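## Task

Bring plate hotel H1 into line with its manifest (slot 1: C15, slot 2: C51, slot 3: C16, slot 4: empty). When finished: every labelled plate named on the manifest, including one sitting on landing nest L1, is pushed fully home in its assigned slot with its ID label facing the front; every plate missing from the manifest or bearing no label sits flat within the locators of an unoccupied quarantine nest (QR1 or QR2); a slot whose listed ID matches no existing plate is left empty; plates that began correctly stored or already in quarantine are left exactly as they were. Release the plate and move the hand away at the end.

## Robot and tools

Robot: one 7-joint arm with a two-finger parallel gripper. Joint order (column order everywhere): waist, shoulder, upper arm roll, elbow, forearm roll, wrist pitch, wrist roll. Stated ranges in radians: waist -6.283 to 6.283, shoulder -2.059 to 2.094, upper arm roll -6.283 to 6.283, elbow -0.192 to 3.927, forearm roll -6.283 to 6.283, wrist pitch -1.693 to 3.142, wrist roll -6.283 to 6.283. Real ends may differ by up to 0.010 rad either way.

Workspace: H1 is a 4-slot plate hotel, slot 1 lowest. A stored plate has a short end facing out and counts as home only when pushed against the back stop; sliding a plate along its shelf is allowed. A plate released far from home may tip off. A blank front end means the plate is reversed or unlabelled. RG is a regrip nest in front of H1; RG and recovery nest N6 may be used as intermediate spots. Nests have deck labels; quarantine nests QR1/QR2 are red.

Frame: scene frame, origin on the table surface beneath the arm base, +z up, +y to the left when facing along +x. Positions in metres, orientation as quaternion wxyz. The base may be tilted relative to the table, and the reported hand position can be off, more so at long reach.

Gripper: fingers point along the gripper's +z and close along its y. end_effector_position is the midpoint between the pads when closed, roughly 2 cm behind the tips; tips advance about 10 mm along +z while closing. Max pad gap 84 mm. Grip plates, blocks or reservoirs only across their width, on the body above the flange. Never drive a pad down onto a base flange: it can jam and may not release.

Tool execute_actions, argument "actions": a list holding zero or one item, plus optional "pictures" (boolean, default gives images from all cameras).
- Empty list: no command, just returns current state.
- Action: {"rows": [[...]], "steps": n}. Each row is 8 numbers: seven absolute joint target angles in radians (column order above, same values as printed under Joint positions), then the gripper opening command on a scale from -1 (closed) to +1 (fully open). There is a single row list for the one arm. Up to 15 rows; steps 1 to 15 (default 15), each step 1/30 s. One row per step; the final row repeats if rows run out. These are absolute targets, not offsets.
- Wait: {"steps": n} with n up to 300, no new command; counts from the previous result, including your reply time.
A call is rejected (nothing sent) if a joint target exceeds its stated end by more than 0.010 rad and lies beyond the joint's last reported angle. Targets past the real end are clipped there, and the result may print "joint sent to its limit" (possibly referring to an earlier action); absence of that line does not prove more travel exists.

Motion limits: joint targets move at most 3.14 rad/s, taking 0.16 s to accelerate, with joints slowed together so they arrive together. Per step, each target stays within 0.623 rad of the measured angle, and targets are scaled back if they would move the hand more than 70 mm from its measured spot. The arm keeps heading for the last row sent while you think, until it nearly stops or a step is HELD; then only a new action moves it further. Fingers in motion keep moving.

Results: state line with end_effector_position, end_effector_quat_wxyz, linear and angular velocities; Joint positions and Joint velocities (7 joints in rad and rad/s, then pad gap in m and m/s; 0.084 open). grip_measured gives the measured opening on the command scale. "joint command not followed" means the clearance check altered or blocked targets (mounting blocks/posts count as arm). HELD flags steps where your row was partly or wholly not sent.

Gripping: to hold, command an opening well under grip_measured; lower squeezes harder (about 24 N per pad up to ~6 cm wide objects). Fast closing can hit harder. Re-sending the read grip_measured still applies some pressure, less for wider parts, which may slip. Occasionally a held part is briefly pulled; grip firmly.

Faults: if contact torque on a joint hits its load limit (N m: waist 44.5, shoulder 44.5, upper arm roll 26.7, elbow 26.7, forearm roll 26.7, wrist pitch 17.8, wrist roll 17.8; held weight counts), the arm halts, backs that joint off, pauses 10 s and drops the rest of the call. Holding loads heats motors; MOTOR HOT appears from 65 °C and at 80 °C an OVER-TEMPERATURE FAULT brakes the arm until it cools. Avoid faults, drops, slips, slams, hard collisions and forceful pushes, and never let anything leave the table.

Tool zoom_image: {"camera": one of cam_head_left, cam_head_right, cam_high, cam_low, cam_wrist, "region": [x0, y0, x1, y1]} in pixels of that camera's latest image (each 504x504, origin top-left), region at most 504 by 504. Useful for reading plate IDs and nest labels.

Tool finished_scene: {"scene": number of the current scene}. Call it only after the plates are placed, released and the hand has moved away. Ending a reply without any tool call ends everything.

Each tool is called after "Request:" as name([rows], argument=value, ...), one row to a line, values as JSON.

## Session

Request:
execute_actions(actions=[])

Scene clock: 0.00 s of 13600.00 s.
end_effector_position=(+0.1274, +0.4437, +0.2709) grip_measured=+1.00 end_effector_quat_wxyz=(+0.158, +0.959, +0.236, +0.022) end_effector_velocity=(-0.000, +0.000, +0.000) end_effector_angular_velocity=(+0.001, +0.000, +0.001)
Joint positions: [ 1.009 -0.344  0.505  0.863 -0.426  1.244  1.452  0.084]
Joint velocities: [ 0.    -0.001  0.001 -0.     0.    -0.    -0.     0.   ]

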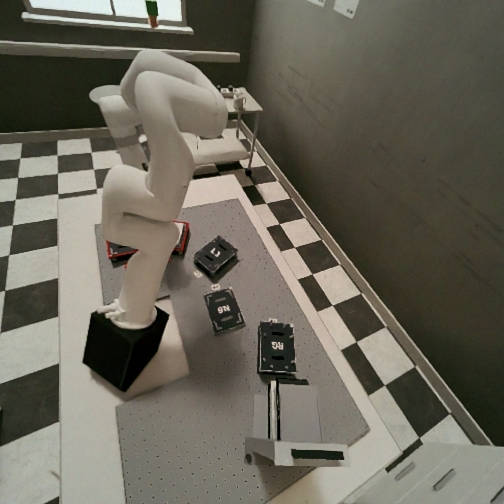

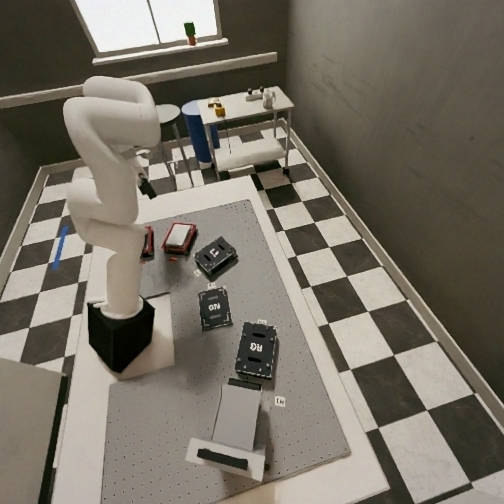

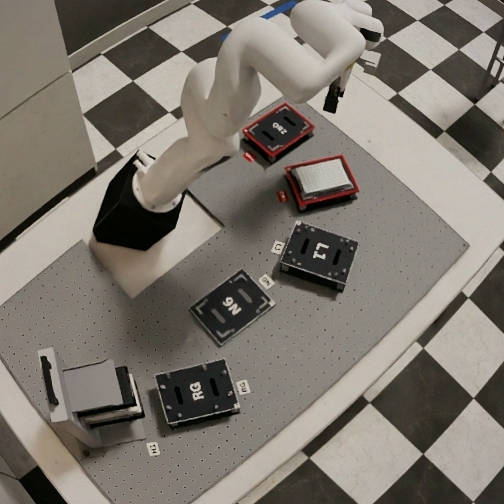

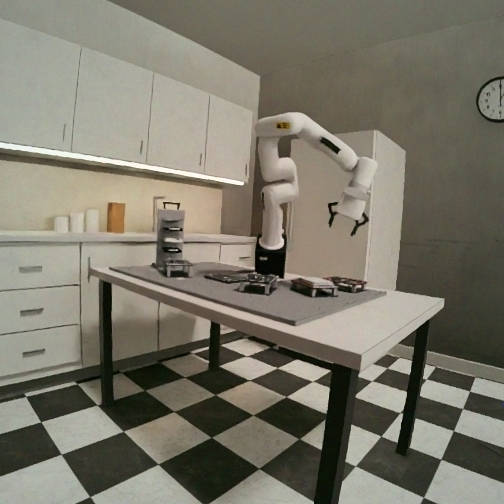

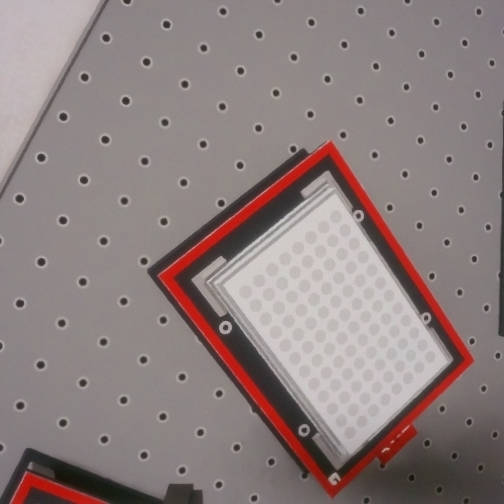

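Request:
zoom_image(camera="cam_low", region=[135, 195, 215, 285])

Request:
zoom_image(camera="cam_high", region=[20, 320, 270, 480])

Region (135, 195, 215, 285) of cam_low's 504x504 image, scaled by 5.600, with more detail than that image has.

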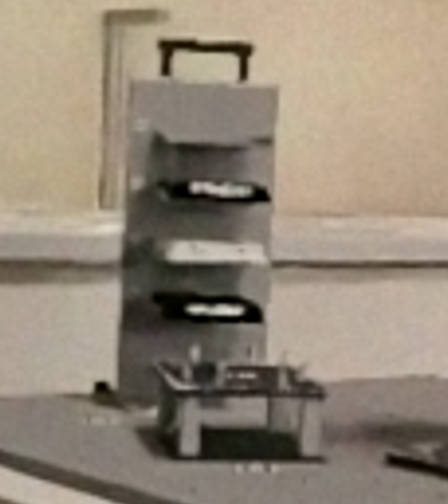

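Region (20, 320, 270, 480) of cam_high's 504x504 image, scaled by 2.016, with more detail than that image has; it fills the top 323 rows of this view, and the rest is white.

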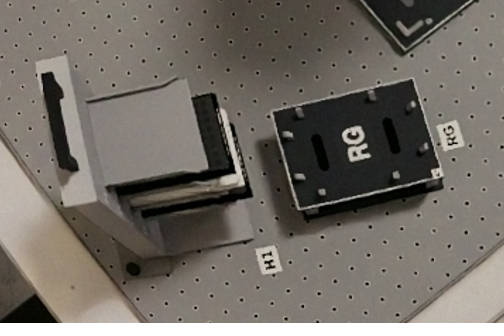

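Request:
execute_actions([
  {"rows":[[0.995,-0.343,0.495,0.864,-0.431,1.248,1.469,1],[0.970,-0.341,0.477,0.865,-0.441,1.255,1.499,1],[0.935,-0.338,0.452,0.867,-0.455,1.266,1.541,1],[0.890,-0.334,0.420,0.869,-0.472,1.279,1.594,1],[0.84,-0.329,0.385,0.872,-0.491,1.293,1.654,1],[0.79,-0.323,0.349,0.874,-0.511,1.308,1.714,1],[0.74,-0.316,0.313,0.877,-0.530,1.322,1.774,1],[0.69,-0.308,0.278,0.880,-0.549,1.337,1.834,1],[0.64,-0.298,0.242,0.882,-0.569,1.351,1.893,1],[0.59,-0.286,0.207,0.885,-0.588,1.366,1.953,1],[0.54,-0.272,0.171,0.888,-0.607,1.380,2.013,1],[0.49,-0.256,0.137,0.891,-0.627,1.395,2.073,1],[0.44,-0.238,0.105,0.895,-0.646,1.409,2.133,1],[0.39,-0.216,0.075,0.900,-0.665,1.422,2.192,1],[0.345,-0.19,0.05,0.906,-0.684,1.434,2.25,1]],"steps":15},
], pictures=false)

Request:
execute_actions([
  {"rows":[[0.305,-0.158,0.03,0.913,-0.702,1.444,2.305,1],[0.27,-0.12,0.015,0.922,-0.719,1.452,2.358,1],[0.237,-0.08,0.005,0.932,-0.735,1.458,2.408,1],[0.206,-0.038,0,0.943,-0.750,1.463,2.456,1],[0.176,0.005,0,0.955,-0.764,1.467,2.502,1],[0.147,0.048,0,0.966,-0.778,1.471,2.546,1],[0.118,0.091,0,0.978,-0.792,1.474,2.590,1],[0.09,0.134,0,0.989,-0.805,1.478,2.633,1],[0.062,0.177,0,1.001,-0.819,1.481,2.676,1],[0.035,0.218,0,1.012,-0.832,1.485,2.718,1],[0.011,0.255,0,1.021,-0.843,1.488,2.755,1],[-0.01,0.287,0,1.030,-0.853,1.490,2.787,1],[-0.026,0.311,0,1.036,-0.861,1.492,2.812,1],[-0.037,0.327,0,1.041,-0.866,1.494,2.828,1],[-0.0427,0.3364,0,1.0431,-0.869,1.4945,2.837,1]],"steps":15},
], pictures=false)

Request:
execute_actions([
  {"steps":20},
])

Scene clock: 57.67 s of 13600.00 s.
end_effector_position=(+0.2783, +0.3761, +0.2248) grip_measured=+1.00 end_effector_quat_wxyz=(+0.273, +0.957, -0.053, +0.083) end_effector_velocity=(+0.336, -0.253, -0.094) end_effector_angular_velocity=(-0.535, -0.697, -1.321)
Joint positions: [ 0.773 -0.311  0.337  0.876 -0.517  1.312  1.733  0.084]
Joint velocities: [-0.597  0.151 -0.408  0.039 -0.231  0.169  0.713  0.   ]
Steps of this call (steps 1 to 90: nothing new was sent; then 54.17 s passed at rest; steps 91 to 105: all 15 steps of this action). Readings (joint positions):
91: [1.008 -0.344 0.505 0.863 -0.426 1.244 1.453]
92: [1.006 -0.344 0.504 0.863 -0.427 1.245 1.456]
94: [0.989 -0.343 0.494 0.865 -0.434 1.250 1.479]
98: [0.912 -0.335 0.435 0.868 -0.464 1.272 1.568]
105: the state above

Scene clock: 58.17 s of 13600.00 s.
end_effector_position=(+0.4029, +0.2145, +0.1741) grip_measured=+1.00 end_effector_quat_wxyz=(+0.431, +0.813, -0.351, +0.173) end_effector_velocity=(+0.157, -0.376, -0.096) end_effector_angular_velocity=(-0.843, -0.627, -0.980)
Joint positions: [ 0.455 -0.111  0.176  0.927 -0.65   1.39   2.107  0.084]
Joint velocities: [-0.658  0.591 -0.235  0.15  -0.288  0.138  0.765 -0.   ]
Steps of this call (steps 1 to 15: all 15 steps of this action). Readings (joint positions):
1: [0.753 -0.306 0.323 0.877 -0.525 1.318 1.757]
2: [0.733 -0.300 0.310 0.879 -0.533 1.324 1.781]
4: [0.693 -0.284 0.285 0.883 -0.549 1.335 1.831]
8: [0.609 -0.236 0.239 0.895 -0.584 1.356 1.932]
15: the state above

Scene clock: 58.83 s of 13600.00 s.
end_effector_position=(+0.4353, -0.0513, +0.1614) grip_measured=+1.00 end_effector_quat_wxyz=(+0.579, +0.457, -0.581, +0.344) end_effector_velocity=(-0.060, -0.399, +0.052) end_effector_angular_velocity=(-1.033, -0.675, -0.618)
Joint positions: [ 0.036  0.266  0.028  1.025 -0.834  1.478  2.718  0.084]
Joint velocities: [-0.612  0.55  -0.219  0.143 -0.267  0.127  0.921 -0.   ]
Steps of this call (steps 1 to 20: the robot went on to your last target). Readings (joint positions):
1: [0.433 -0.092 0.169 0.932 -0.660 1.395 2.133]
2: [0.412 -0.072 0.161 0.937 -0.670 1.399 2.160]
4: [0.369 -0.033 0.146 0.947 -0.688 1.408 2.216]
8: [0.285 0.042 0.116 0.966 -0.725 1.426 2.341]
20: the state above

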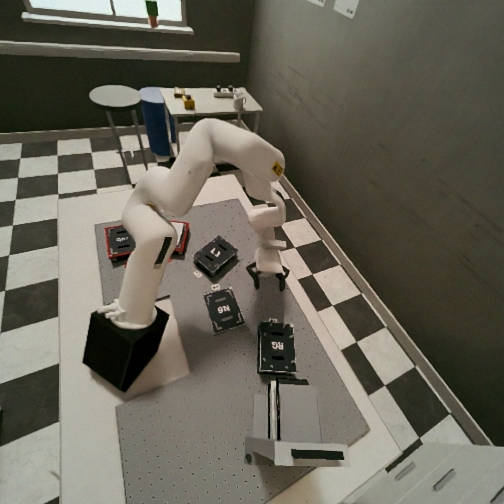

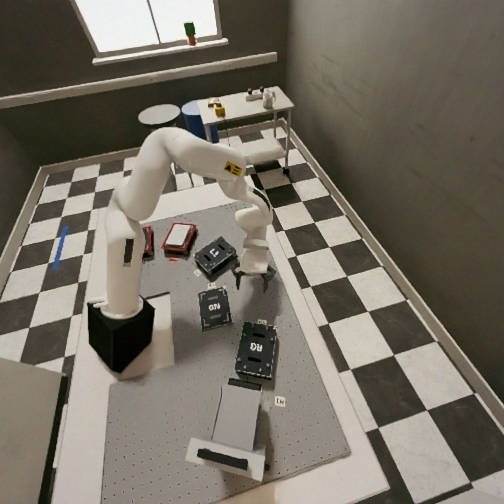

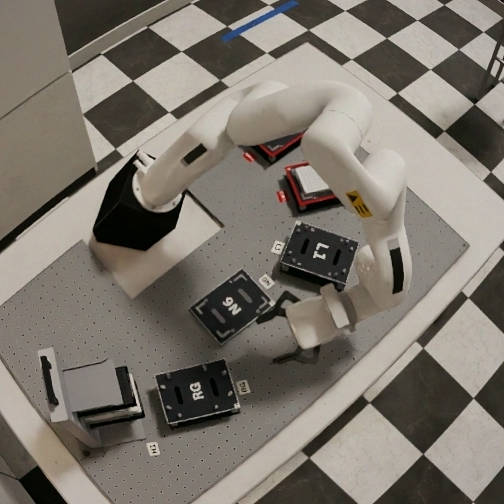

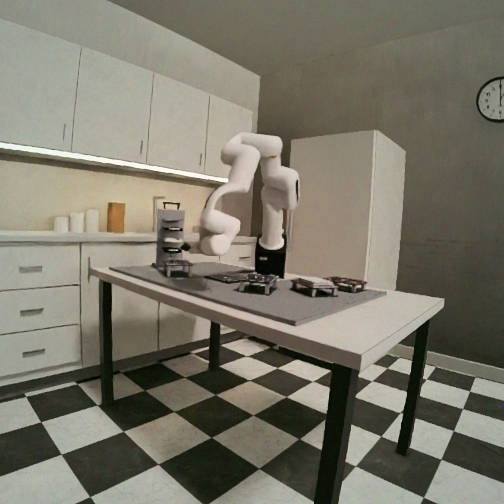

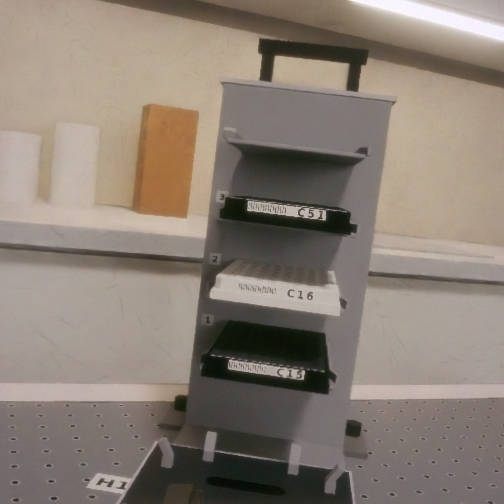

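Request:
execute_actions(actions=[])

Scene clock: 63.67 s of 13600.00 s.
end_effector_position=(+0.4249, -0.1019, +0.1695) grip_measured=+1.00 end_effector_quat_wxyz=(+0.596, +0.380, -0.596, +0.380) end_effector_velocity=(+0.000, -0.000, +0.000) end_effector_angular_velocity=(-0.000, -0.001, +0.000)
Joint positions: [-0.043  0.336 -0.     1.043 -0.869  1.494  2.837  0.084]
Joint velocities: [-0.    -0.    -0.001  0.    -0.001 -0.     0.    -0.   ]
Steps of this call (steps 1 to 30: the robot went on to your last target; steps 31 to 90: nothing new was sent; then 1.83 s passed at rest). Readings (joint positions):
1: [0.016 0.284 0.021 1.029 -0.843 1.482 2.748]
2: [-0.003 0.300 0.013 1.033 -0.851 1.486 2.775]
4: [-0.028 0.322 0.002 1.037 -0.861 1.491 2.810]
8: [-0.039 0.333 0.002 1.042 -0.867 1.494 2.832]
90: the state above
The arm was judged still, so your last target was given up. Only a new action makes it travel on or press farther. Fingers that are still opening or closing keep moving.

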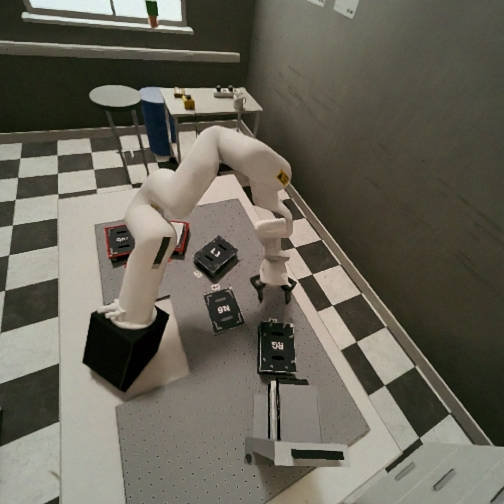

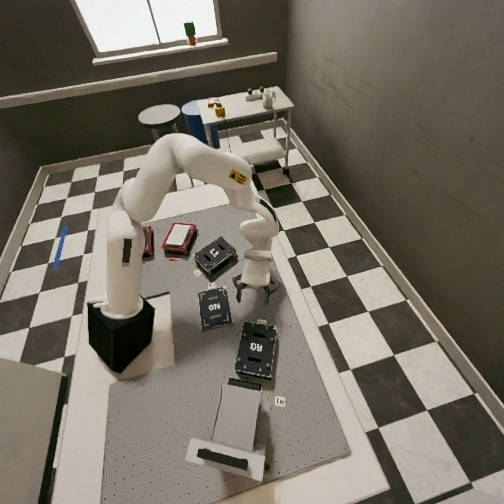

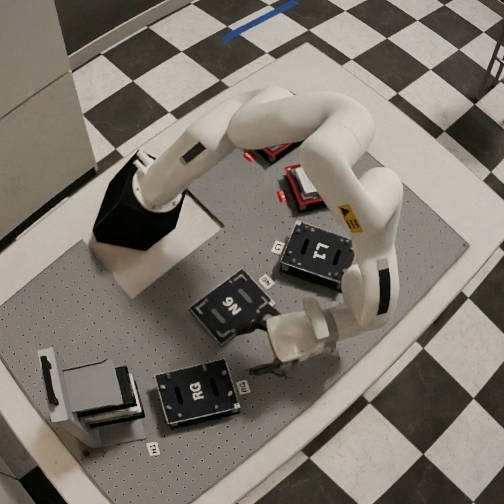

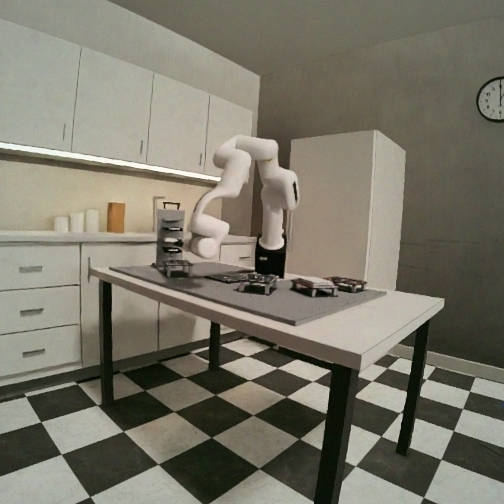

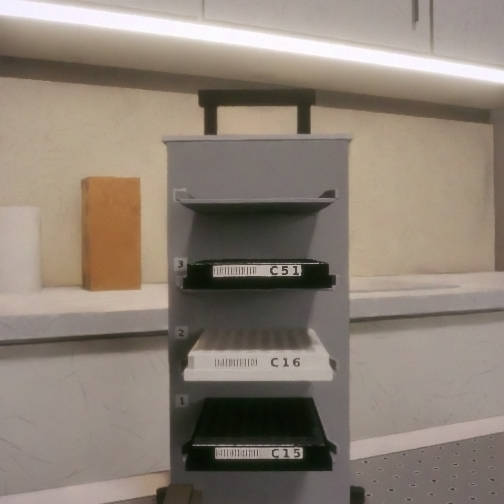

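Very close to on-axis. Zooming to measure.

Request:
zoom_image(camera="cam_wrist", region=[160, 310, 360, 490])

Request:
zoom_image(camera="cam_wrist", region=[160, 120, 360, 310])

Region (160, 310, 360, 490) of cam_wrist's 504x504 image, scaled by 2.520, with more detail than that image has; it fills the top 454 rows of this view, and the rest is white.

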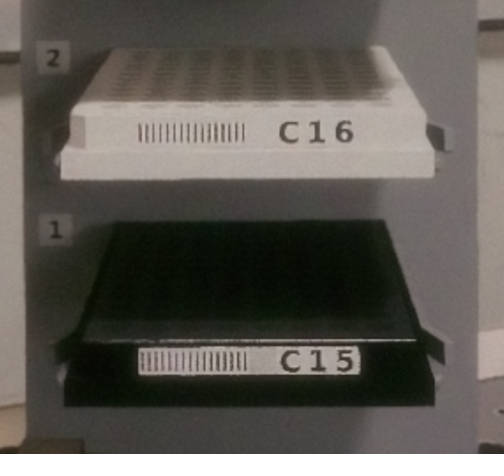

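Region (160, 120, 360, 310) of cam_wrist's 504x504 image, scaled by 2.520, with more detail than that image has; it fills the top 479 rows of this view, and the rest is white.

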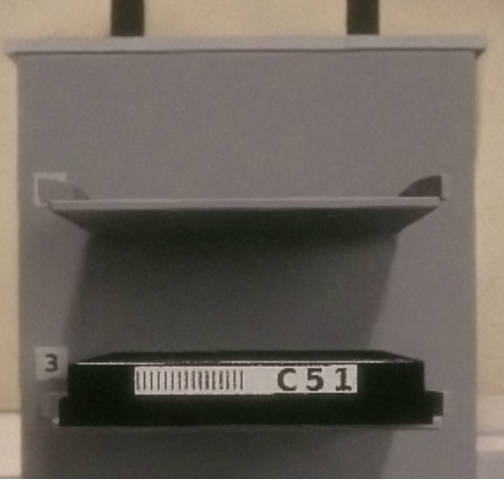

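Request:
execute_actions([
  {"rows":[[-0.0535,0.3325,0,1.0374,-0.8768,1.4880,2.8347,1],[-0.0715,0.3259,0,1.0279,-0.8898,1.4771,2.8310,1],[-0.0967,0.3168,0,1.0146,-0.9080,1.4619,2.8257,1],[-0.1255,0.3063,0,0.9994,-0.9287,1.4445,2.8197,1],[-0.1543,0.2958,0,0.9842,-0.9495,1.4270,2.8137,1],[-0.1831,0.2853,0,0.9690,-0.9703,1.4096,2.8076,1],[-0.2119,0.2748,0,0.9538,-0.9911,1.3922,2.8016,1],[-0.2406,0.2644,0,0.9386,-1.0118,1.3748,2.7956,1],[-0.2694,0.2539,0,0.9234,-1.0326,1.3574,2.7896,1],[-0.2982,0.2434,0,0.9082,-1.0534,1.3400,2.7835,1],[-0.3270,0.2329,0,0.8930,-1.0742,1.3226,2.7775,1],[-0.3558,0.2224,0,0.8778,-1.0949,1.3052,2.7715,1],[-0.3774,0.2146,0,0.8664,-1.1105,1.2921,2.7670,1],[-0.3936,0.2087,0,0.8579,-1.1222,1.2823,2.7636,1],[-0.4026,0.2054,0,0.8531,-1.1287,1.2769,2.7617,1]],"steps":15},
], pictures=false)

Request:
execute_actions([
  {"steps":22},
])

Request:
zoom_image(camera="cam_wrist", region=[200, 260, 480, 504])

Scene clock: 184.17 s of 13600.00 s.
end_effector_position=(+0.4054, -0.2103, +0.2250) grip_measured=+1.00 end_effector_quat_wxyz=(+0.597, +0.375, -0.599, +0.380) end_effector_velocity=(-0.105, -0.259, +0.158) end_effector_angular_velocity=(-0.000, +0.029, -0.042)
Joint positions: [-0.325  0.234 -0.002  0.895 -1.071  1.325  2.778  0.084]
Joint velocities: [-0.757 -0.276 -0.01  -0.399 -0.539 -0.446 -0.156 -0.   ]
Steps of this call (steps 1 to 90: nothing new was sent; then 117.00 s passed at rest; steps 91 to 105: all 15 steps of this action). Readings (joint positions):
91: [-0.043 0.336 0.000 1.043 -0.869 1.494 2.837]
92: [-0.045 0.336 0.001 1.042 -0.871 1.493 2.836]
94: [-0.059 0.330 0.003 1.034 -0.882 1.483 2.833]
98: [-0.135 0.303 0.001 0.994 -0.936 1.438 2.818]
105: the state above

Scene clock: 184.90 s of 13600.00 s.
end_effector_position=(+0.3944, -0.2349, +0.2399) grip_measured=+1.00 end_effector_quat_wxyz=(+0.598, +0.377, -0.598, +0.377) end_effector_velocity=(-0.000, -0.000, -0.000) end_effector_angular_velocity=(+0.000, -0.000, -0.001)
Joint positions: [-0.402  0.205  0.     0.853 -1.129  1.277  2.762  0.084]
Joint velocities: [-0.001  0.     0.001 -0.001 -0.    -0.     0.    -0.   ]
Steps of this call (steps 1 to 22: the robot went on to your last target). Readings (joint positions):
1: [-0.348 0.225 -0.003 0.882 -1.088 1.312 2.774]
2: [-0.367 0.219 -0.003 0.872 -1.102 1.301 2.770]
4: [-0.389 0.211 -0.004 0.861 -1.117 1.288 2.765]
8: [-0.399 0.207 0.002 0.855 -1.126 1.278 2.762]
22: the state above

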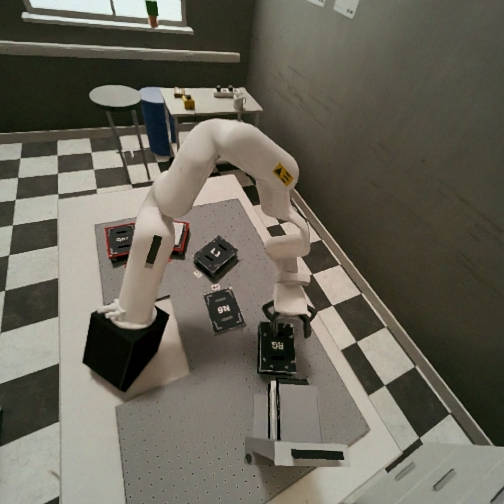

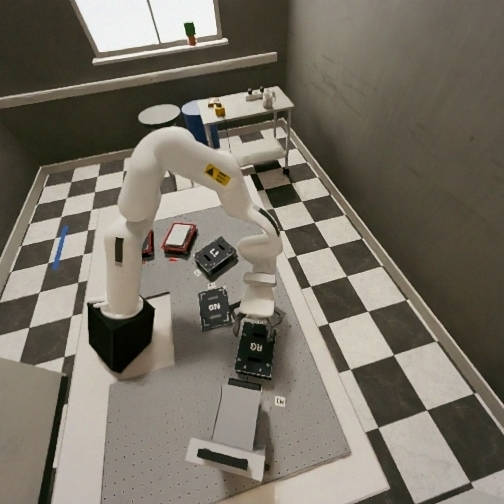

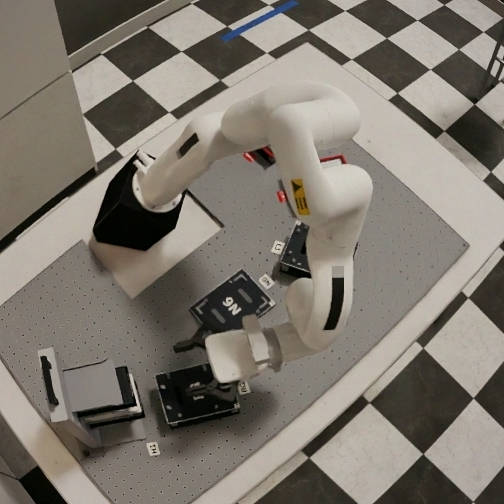

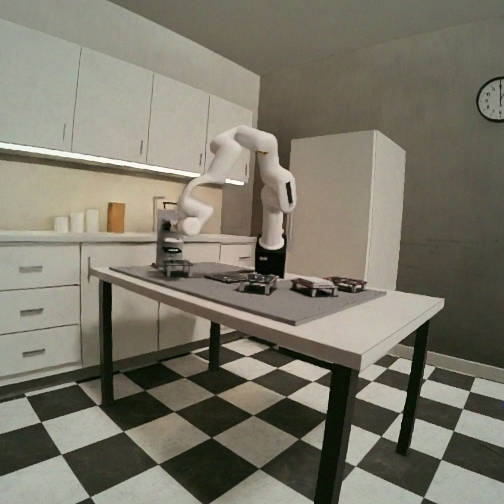

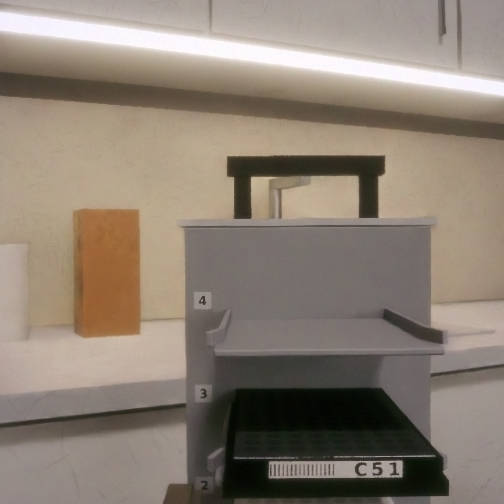

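Region (200, 260, 480, 504) of cam_wrist's 504x504 image, scaled by 1.800, with more detail than that image has; it fills the top 439 rows of this view, and the rest is white.

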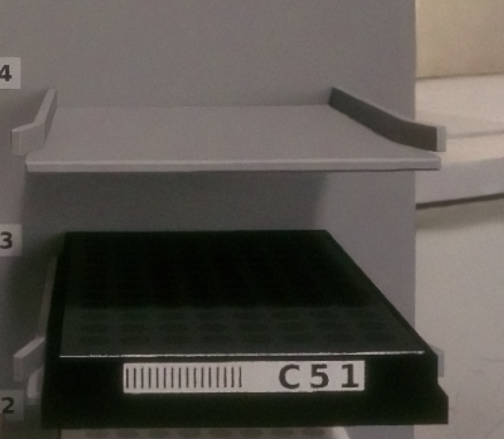

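Request:
execute_actions([
  {"rows":[[-0.4090,0.2100,0,0.8525,-1.1350,1.2710,2.7655,1],[-0.4174,0.2168,0,0.8514,-1.1433,1.2635,2.7703,1],[-0.4340,0.2225,0,0.8475,-1.1583,1.2507,2.7755,1],[-0.4506,0.2286,0,0.8442,-1.1735,1.2381,2.7807,1],[-0.4672,0.2349,0,0.8413,-1.1889,1.2259,2.7860,1],[-0.4837,0.2416,0,0.8390,-1.2043,1.2138,2.7913,1],[-0.5002,0.2486,0,0.8371,-1.2199,1.2021,2.7966,1],[-0.5167,0.2560,0,0.8358,-1.2356,1.1905,2.8021,1],[-0.5332,0.2637,0,0.8350,-1.2515,1.1793,2.8075,1],[-0.5497,0.2717,0,0.8348,-1.2674,1.1683,2.8130,1],[-0.5661,0.2800,0,0.8350,-1.2835,1.1575,2.8186,1],[-0.5825,0.2887,0,0.8358,-1.2997,1.1470,2.8242,1],[-0.5989,0.2976,0,0.8370,-1.3160,1.1367,2.8299,1],[-0.6071,0.3022,0,0.8379,-1.3242,1.1317,2.8327,1]],"steps":15},
], pictures=false)

Request:
execute_actions([
  {"steps":18},
])

Request:
zoom_image(camera="cam_wrist", region=[150, 300, 504, 504])

Scene clock: 214.10 s of 13600.00 s.
end_effector_position=(+0.3633, -0.2998, +0.2384) grip_measured=+1.00 end_effector_quat_wxyz=(+0.599, +0.376, -0.598, +0.378) end_effector_velocity=(-0.087, -0.165, +0.004) end_effector_angular_velocity=(-0.007, +0.005, -0.024)
Joint positions: [-0.569  0.283 -0.001  0.836 -1.286  1.157  2.82   0.084]
Joint velocities: [-0.429  0.223 -0.011  0.009 -0.412 -0.269  0.141 -0.   ]
Steps of this call (steps 1 to 15: the robot went on to your last target; steps 16 to 90: nothing new was sent; then 25.70 s passed at rest; steps 91 to 105: all 15 steps of this action). Readings (joint positions):
91: [-0.403 0.206 0.000 0.853 -1.129 1.277 2.762]
92: [-0.404 0.206 0.000 0.853 -1.130 1.275 2.763]
94: [-0.412 0.211 0.001 0.852 -1.139 1.267 2.767]
98: [-0.459 0.232 0.000 0.843 -1.182 1.232 2.783]
105: the state above

Scene clock: 214.70 s of 13600.00 s.
end_effector_position=(+0.3567, -0.3136, +0.2379) grip_measured=+1.00 end_effector_quat_wxyz=(+0.598, +0.377, -0.598, +0.377) end_effector_velocity=(-0.001, -0.001, +0.000) end_effector_angular_velocity=(-0.000, +0.001, -0.001)
Joint positions: [-0.607  0.302  0.     0.838 -1.324  1.132  2.833  0.084]
Joint velocities: [-0.001  0.001 -0.    -0.    -0.001 -0.    -0.    -0.   ]
Steps of this call (steps 1 to 18: the robot went on to your last target). Readings (joint positions):
1: [-0.582 0.289 -0.001 0.837 -1.299 1.149 2.824]
2: [-0.592 0.294 -0.002 0.837 -1.307 1.143 2.827]
4: [-0.601 0.299 -0.002 0.837 -1.317 1.137 2.830]
8: [-0.605 0.301 0.001 0.838 -1.323 1.132 2.832]
18: the state above

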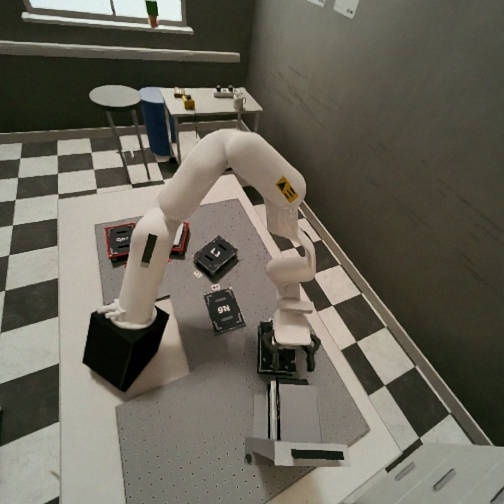

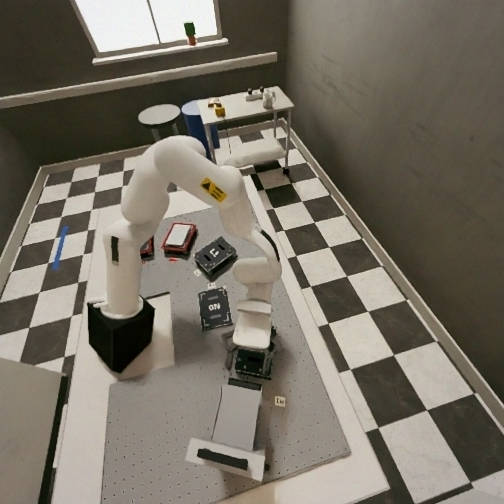

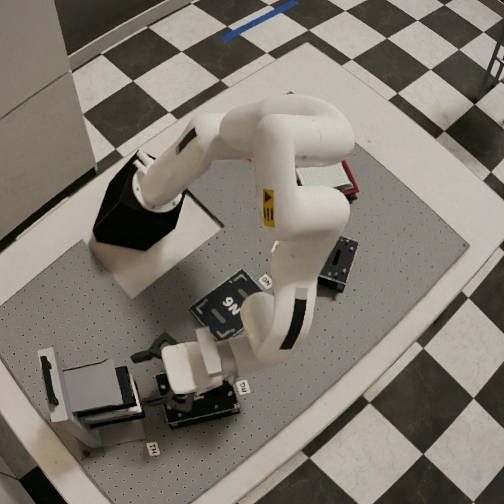

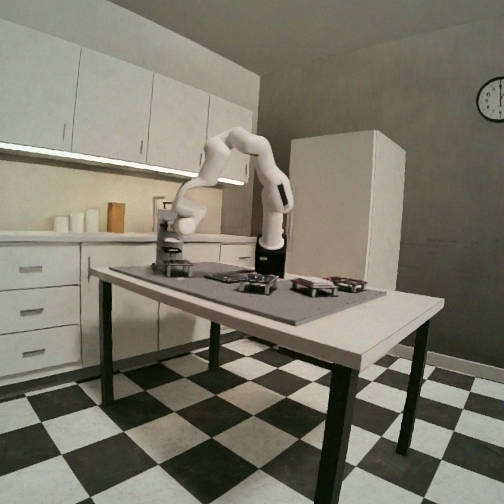

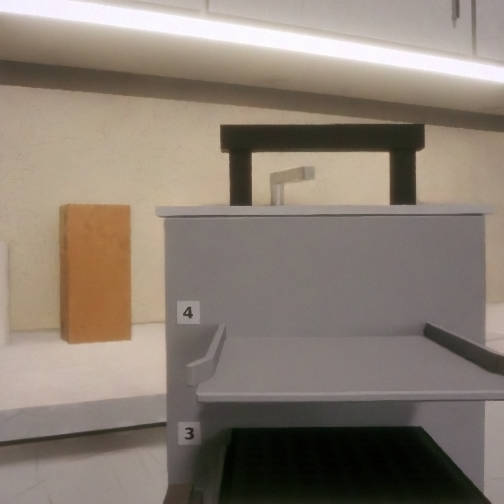

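Region (150, 300, 504, 504) of cam_wrist's 504x504 image, scaled by 1.424, with more detail than that image has; it fills the top 290 rows of this view, and the rest is white.

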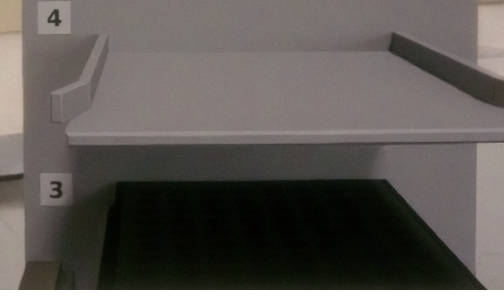

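Request:
execute_actions([
  {"rows":[[-0.6112,0.3046,0,0.8381,-1.3284,1.1292,2.8343,1],[-0.6153,0.3068,0,0.8385,-1.3325,1.1268,2.8358,1],[-0.6207,0.3100,0,0.8393,-1.3380,1.1235,2.8377,1],[-0.6262,0.3132,0,0.8400,-1.3436,1.1203,2.8396,1],[-0.6316,0.3165,0,0.8408,-1.3491,1.1170,2.8416,1],[-0.6370,0.3198,0,0.8417,-1.3547,1.1138,2.8435,1],[-0.6425,0.3231,0,0.8427,-1.3602,1.1107,2.8454,1],[-0.6479,0.3264,0,0.8436,-1.3658,1.1075,2.8474,1],[-0.6533,0.3298,0,0.8447,-1.3714,1.1044,2.8493,1],[-0.6588,0.3333,0,0.8458,-1.3770,1.1014,2.8512,1],[-0.6642,0.3367,0,0.8469,-1.3826,1.0983,2.8532,1]],"steps":15},
], pictures=false)

Request:
execute_actions([
  {"steps":8},
])

Request:
zoom_image(camera="cam_wrist", region=[150, 400, 504, 504])

Request:
zoom_image(camera="cam_high", region=[80, 320, 200, 440])

Scene clock: 228.00 s of 13600.00 s.
end_effector_position=(+0.3459, -0.3344, +0.2383) grip_measured=+1.00 end_effector_quat_wxyz=(+0.598, +0.377, -0.598, +0.377) end_effector_velocity=(-0.009, -0.020, -0.000) end_effector_angular_velocity=(+0.001, -0.001, +0.000)
Joint positions: [-0.661  0.334 -0.001  0.846 -1.378  1.101  2.852  0.084]
Joint velocities: [-0.052  0.032  0.001  0.01  -0.053 -0.03   0.019  0.   ]
Steps of this call (steps 1 to 15: the robot went on to your last target; steps 16 to 90: nothing new was sent; then 9.80 s passed at rest; steps 91 to 105: all 15 steps of this action). Readings (joint positions):
91: [-0.607 0.302 0.000 0.838 -1.324 1.132 2.833]
92: [-0.608 0.303 0.000 0.838 -1.325 1.131 2.833]
94: [-0.612 0.305 0.001 0.839 -1.330 1.128 2.835]
98: [-0.630 0.315 -0.000 0.841 -1.347 1.118 2.841]
105: the state above

Scene clock: 228.27 s of 13600.00 s.
end_effector_position=(+0.3461, -0.3354, +0.2378) grip_measured=+1.00 end_effector_quat_wxyz=(+0.598, +0.378, -0.598, +0.377) end_effector_velocity=(-0.002, -0.001, +0.000) end_effector_angular_velocity=(-0.001, +0.002, -0.003)
Joint positions: [-0.664  0.336  0.     0.847 -1.382  1.098  2.853  0.084]
Joint velocities: [-0.003  0.002 -0.001 -0.    -0.002 -0.     0.     0.   ]
Steps of this call (steps 1 to 8: the robot went on to your last target). Readings (joint positions):
1: [-0.662 0.335 -0.001 0.846 -1.380 1.100 2.852]
2: [-0.663 0.336 -0.000 0.846 -1.381 1.099 2.853]
4: [-0.663 0.336 0.000 0.847 -1.382 1.099 2.853]
8: the state above

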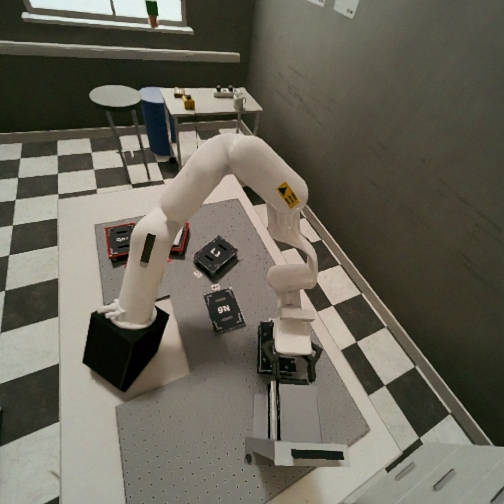

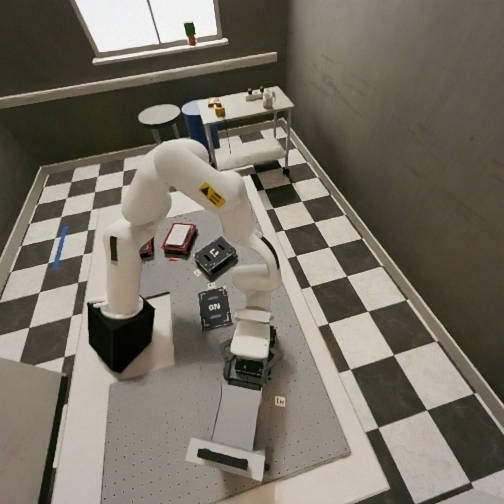

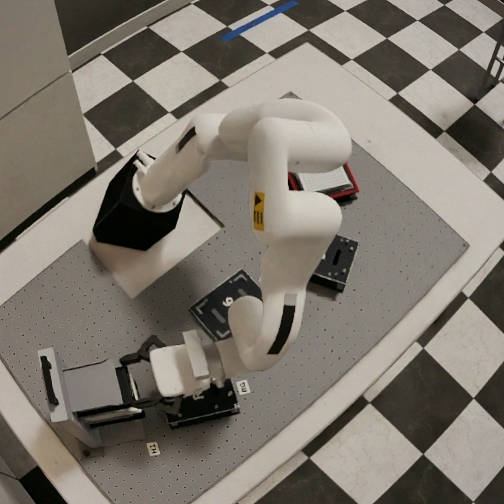

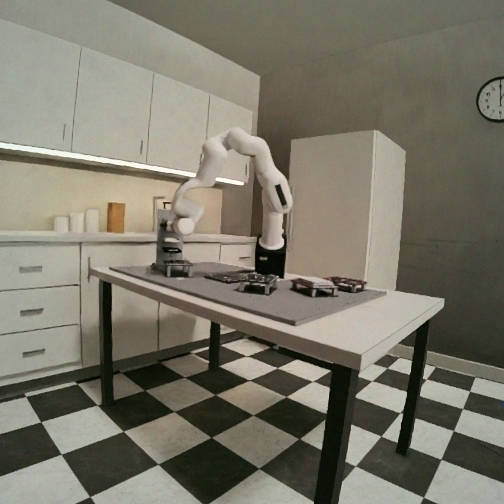

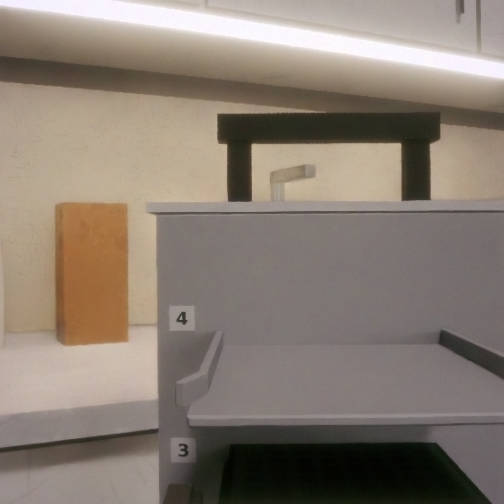

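Region (150, 400, 504, 504) of cam_wrist's 504x504 image, scaled by 1.424, with more detail than that image has; it fills the top 148 rows of this view, and the rest is white.

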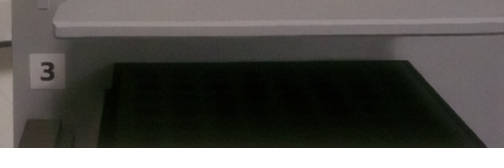

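Region (80, 320, 200, 440) of cam_high's 504x504 image, scaled by 4.200, with more detail than that image has.

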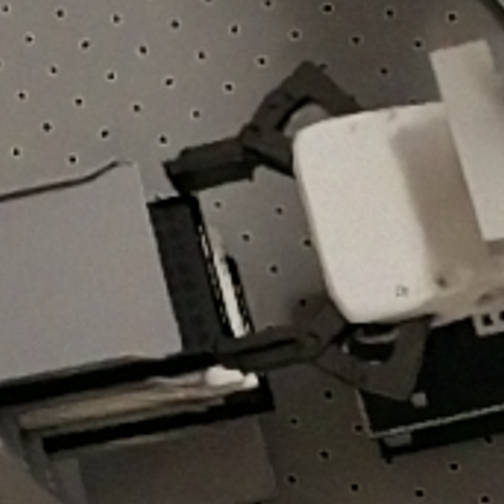

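Request:
execute_actions([
  {"rows":[[-0.6700,0.3404,0,0.8483,-1.3886,1.0951,2.8552,1],[-0.6805,0.3474,0,0.8509,-1.3996,1.0893,2.8591,1],[-0.6914,0.3547,0,0.8538,-1.4110,1.0835,2.8630,1],[-0.7022,0.3621,0,0.8569,-1.4224,1.0778,2.8670,1],[-0.7130,0.3696,0,0.8603,-1.4339,1.0721,2.8709,1],[-0.7211,0.3754,0,0.8630,-1.4425,1.0680,2.8740,1],[-0.7265,0.3793,0,0.8648,-1.4483,1.0653,2.8760,1],[-0.7292,0.3812,0,0.8657,-1.4512,1.0639,2.8770,1],[-0.7283,0.3832,0,0.8667,-1.4510,1.0642,2.8782,1],[-0.7274,0.3852,0,0.8677,-1.4508,1.0645,2.8794,1],[-0.7266,0.3871,0,0.8686,-1.4507,1.0647,2.8806,1],[-0.7257,0.3891,0,0.8696,-1.4505,1.0650,2.8818,1]],"steps":15},
], pictures=false)

Request:
execute_actions([
  {"steps":10},
])

Request:
zoom_image(camera="cam_wrist", region=[150, 400, 504, 504])

Scene clock: 240.00 s of 13600.00 s.
end_effector_position=(+0.3340, -0.3606, +0.2356) grip_measured=+1.00 end_effector_quat_wxyz=(+0.598, +0.378, -0.598, +0.377) end_effector_velocity=(+0.006, +0.001, -0.017) end_effector_angular_velocity=(+0.019, +0.003, +0.023)
Joint positions: [-0.725  0.387  0.     0.868 -1.449  1.065  2.88   0.084]
Joint velocities: [ 0.005  0.033  0.017  0.017 -0.015 -0.009  0.019 -0.   ]
Steps of this call (steps 1 to 15: the robot went on to your last target; steps 16 to 90: nothing new was sent; then 8.23 s passed at rest; steps 91 to 105: all 15 steps of this action). Readings (joint positions):
91: [-0.664 0.337 0.000 0.847 -1.383 1.098 2.853]
92: [-0.666 0.338 0.000 0.847 -1.384 1.097 2.854]
94: [-0.673 0.343 0.001 0.850 -1.393 1.092 2.857]
98: [-0.706 0.365 -0.000 0.858 -1.427 1.076 2.868]
105: the state above

Scene clock: 240.33 s of 13600.00 s.
end_effector_position=(+0.3339, -0.3611, +0.2351) grip_measured=+1.00 end_effector_quat_wxyz=(+0.598, +0.377, -0.598, +0.377) end_effector_velocity=(-0.000, +0.000, -0.001) end_effector_angular_velocity=(+0.001, -0.000, +0.000)
Joint positions: [-0.726  0.389  0.     0.87  -1.45   1.065  2.882  0.084]
Joint velocities: [-0.001  0.001  0.001  0.    -0.    -0.001  0.    -0.   ]
Steps of this call (steps 1 to 10: the robot went on to your last target). Readings (joint positions):
1: [-0.725 0.387 0.001 0.869 -1.450 1.065 2.881]
2: [-0.725 0.388 0.001 0.869 -1.450 1.065 2.881]
4: [-0.725 0.388 0.001 0.869 -1.450 1.065 2.881]
8: [-0.726 0.389 0.000 0.870 -1.450 1.065 2.882]
10: the state above

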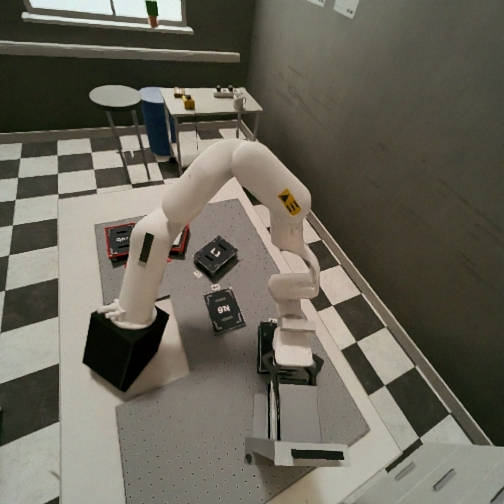

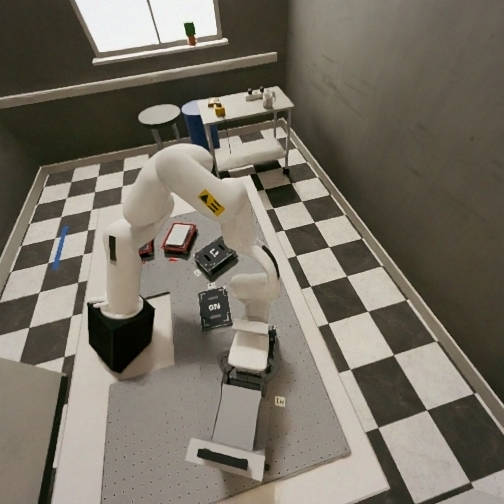

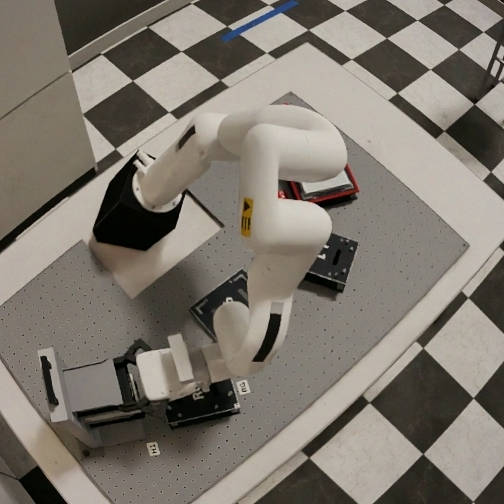

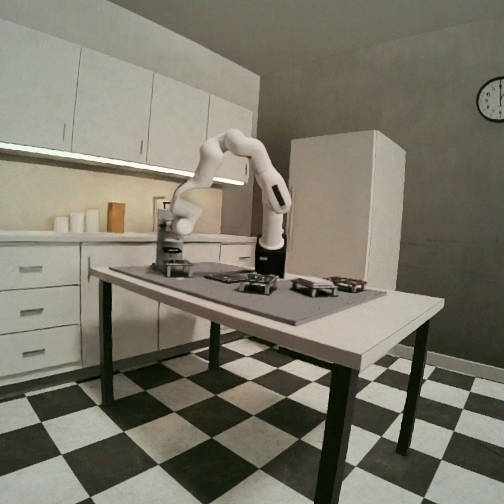

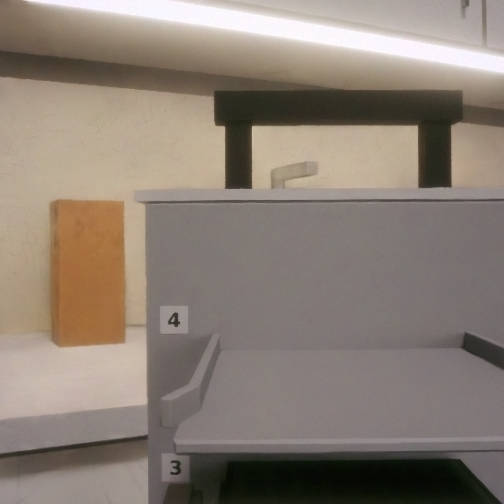

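Region (150, 400, 504, 504) of cam_wrist's 504x504 image, scaled by 1.424, with more detail than that image has; it fills the top 148 rows of this view, and the rest is white.

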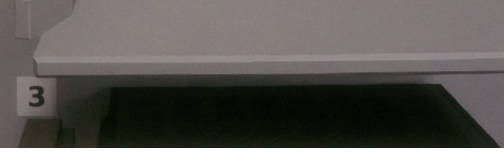

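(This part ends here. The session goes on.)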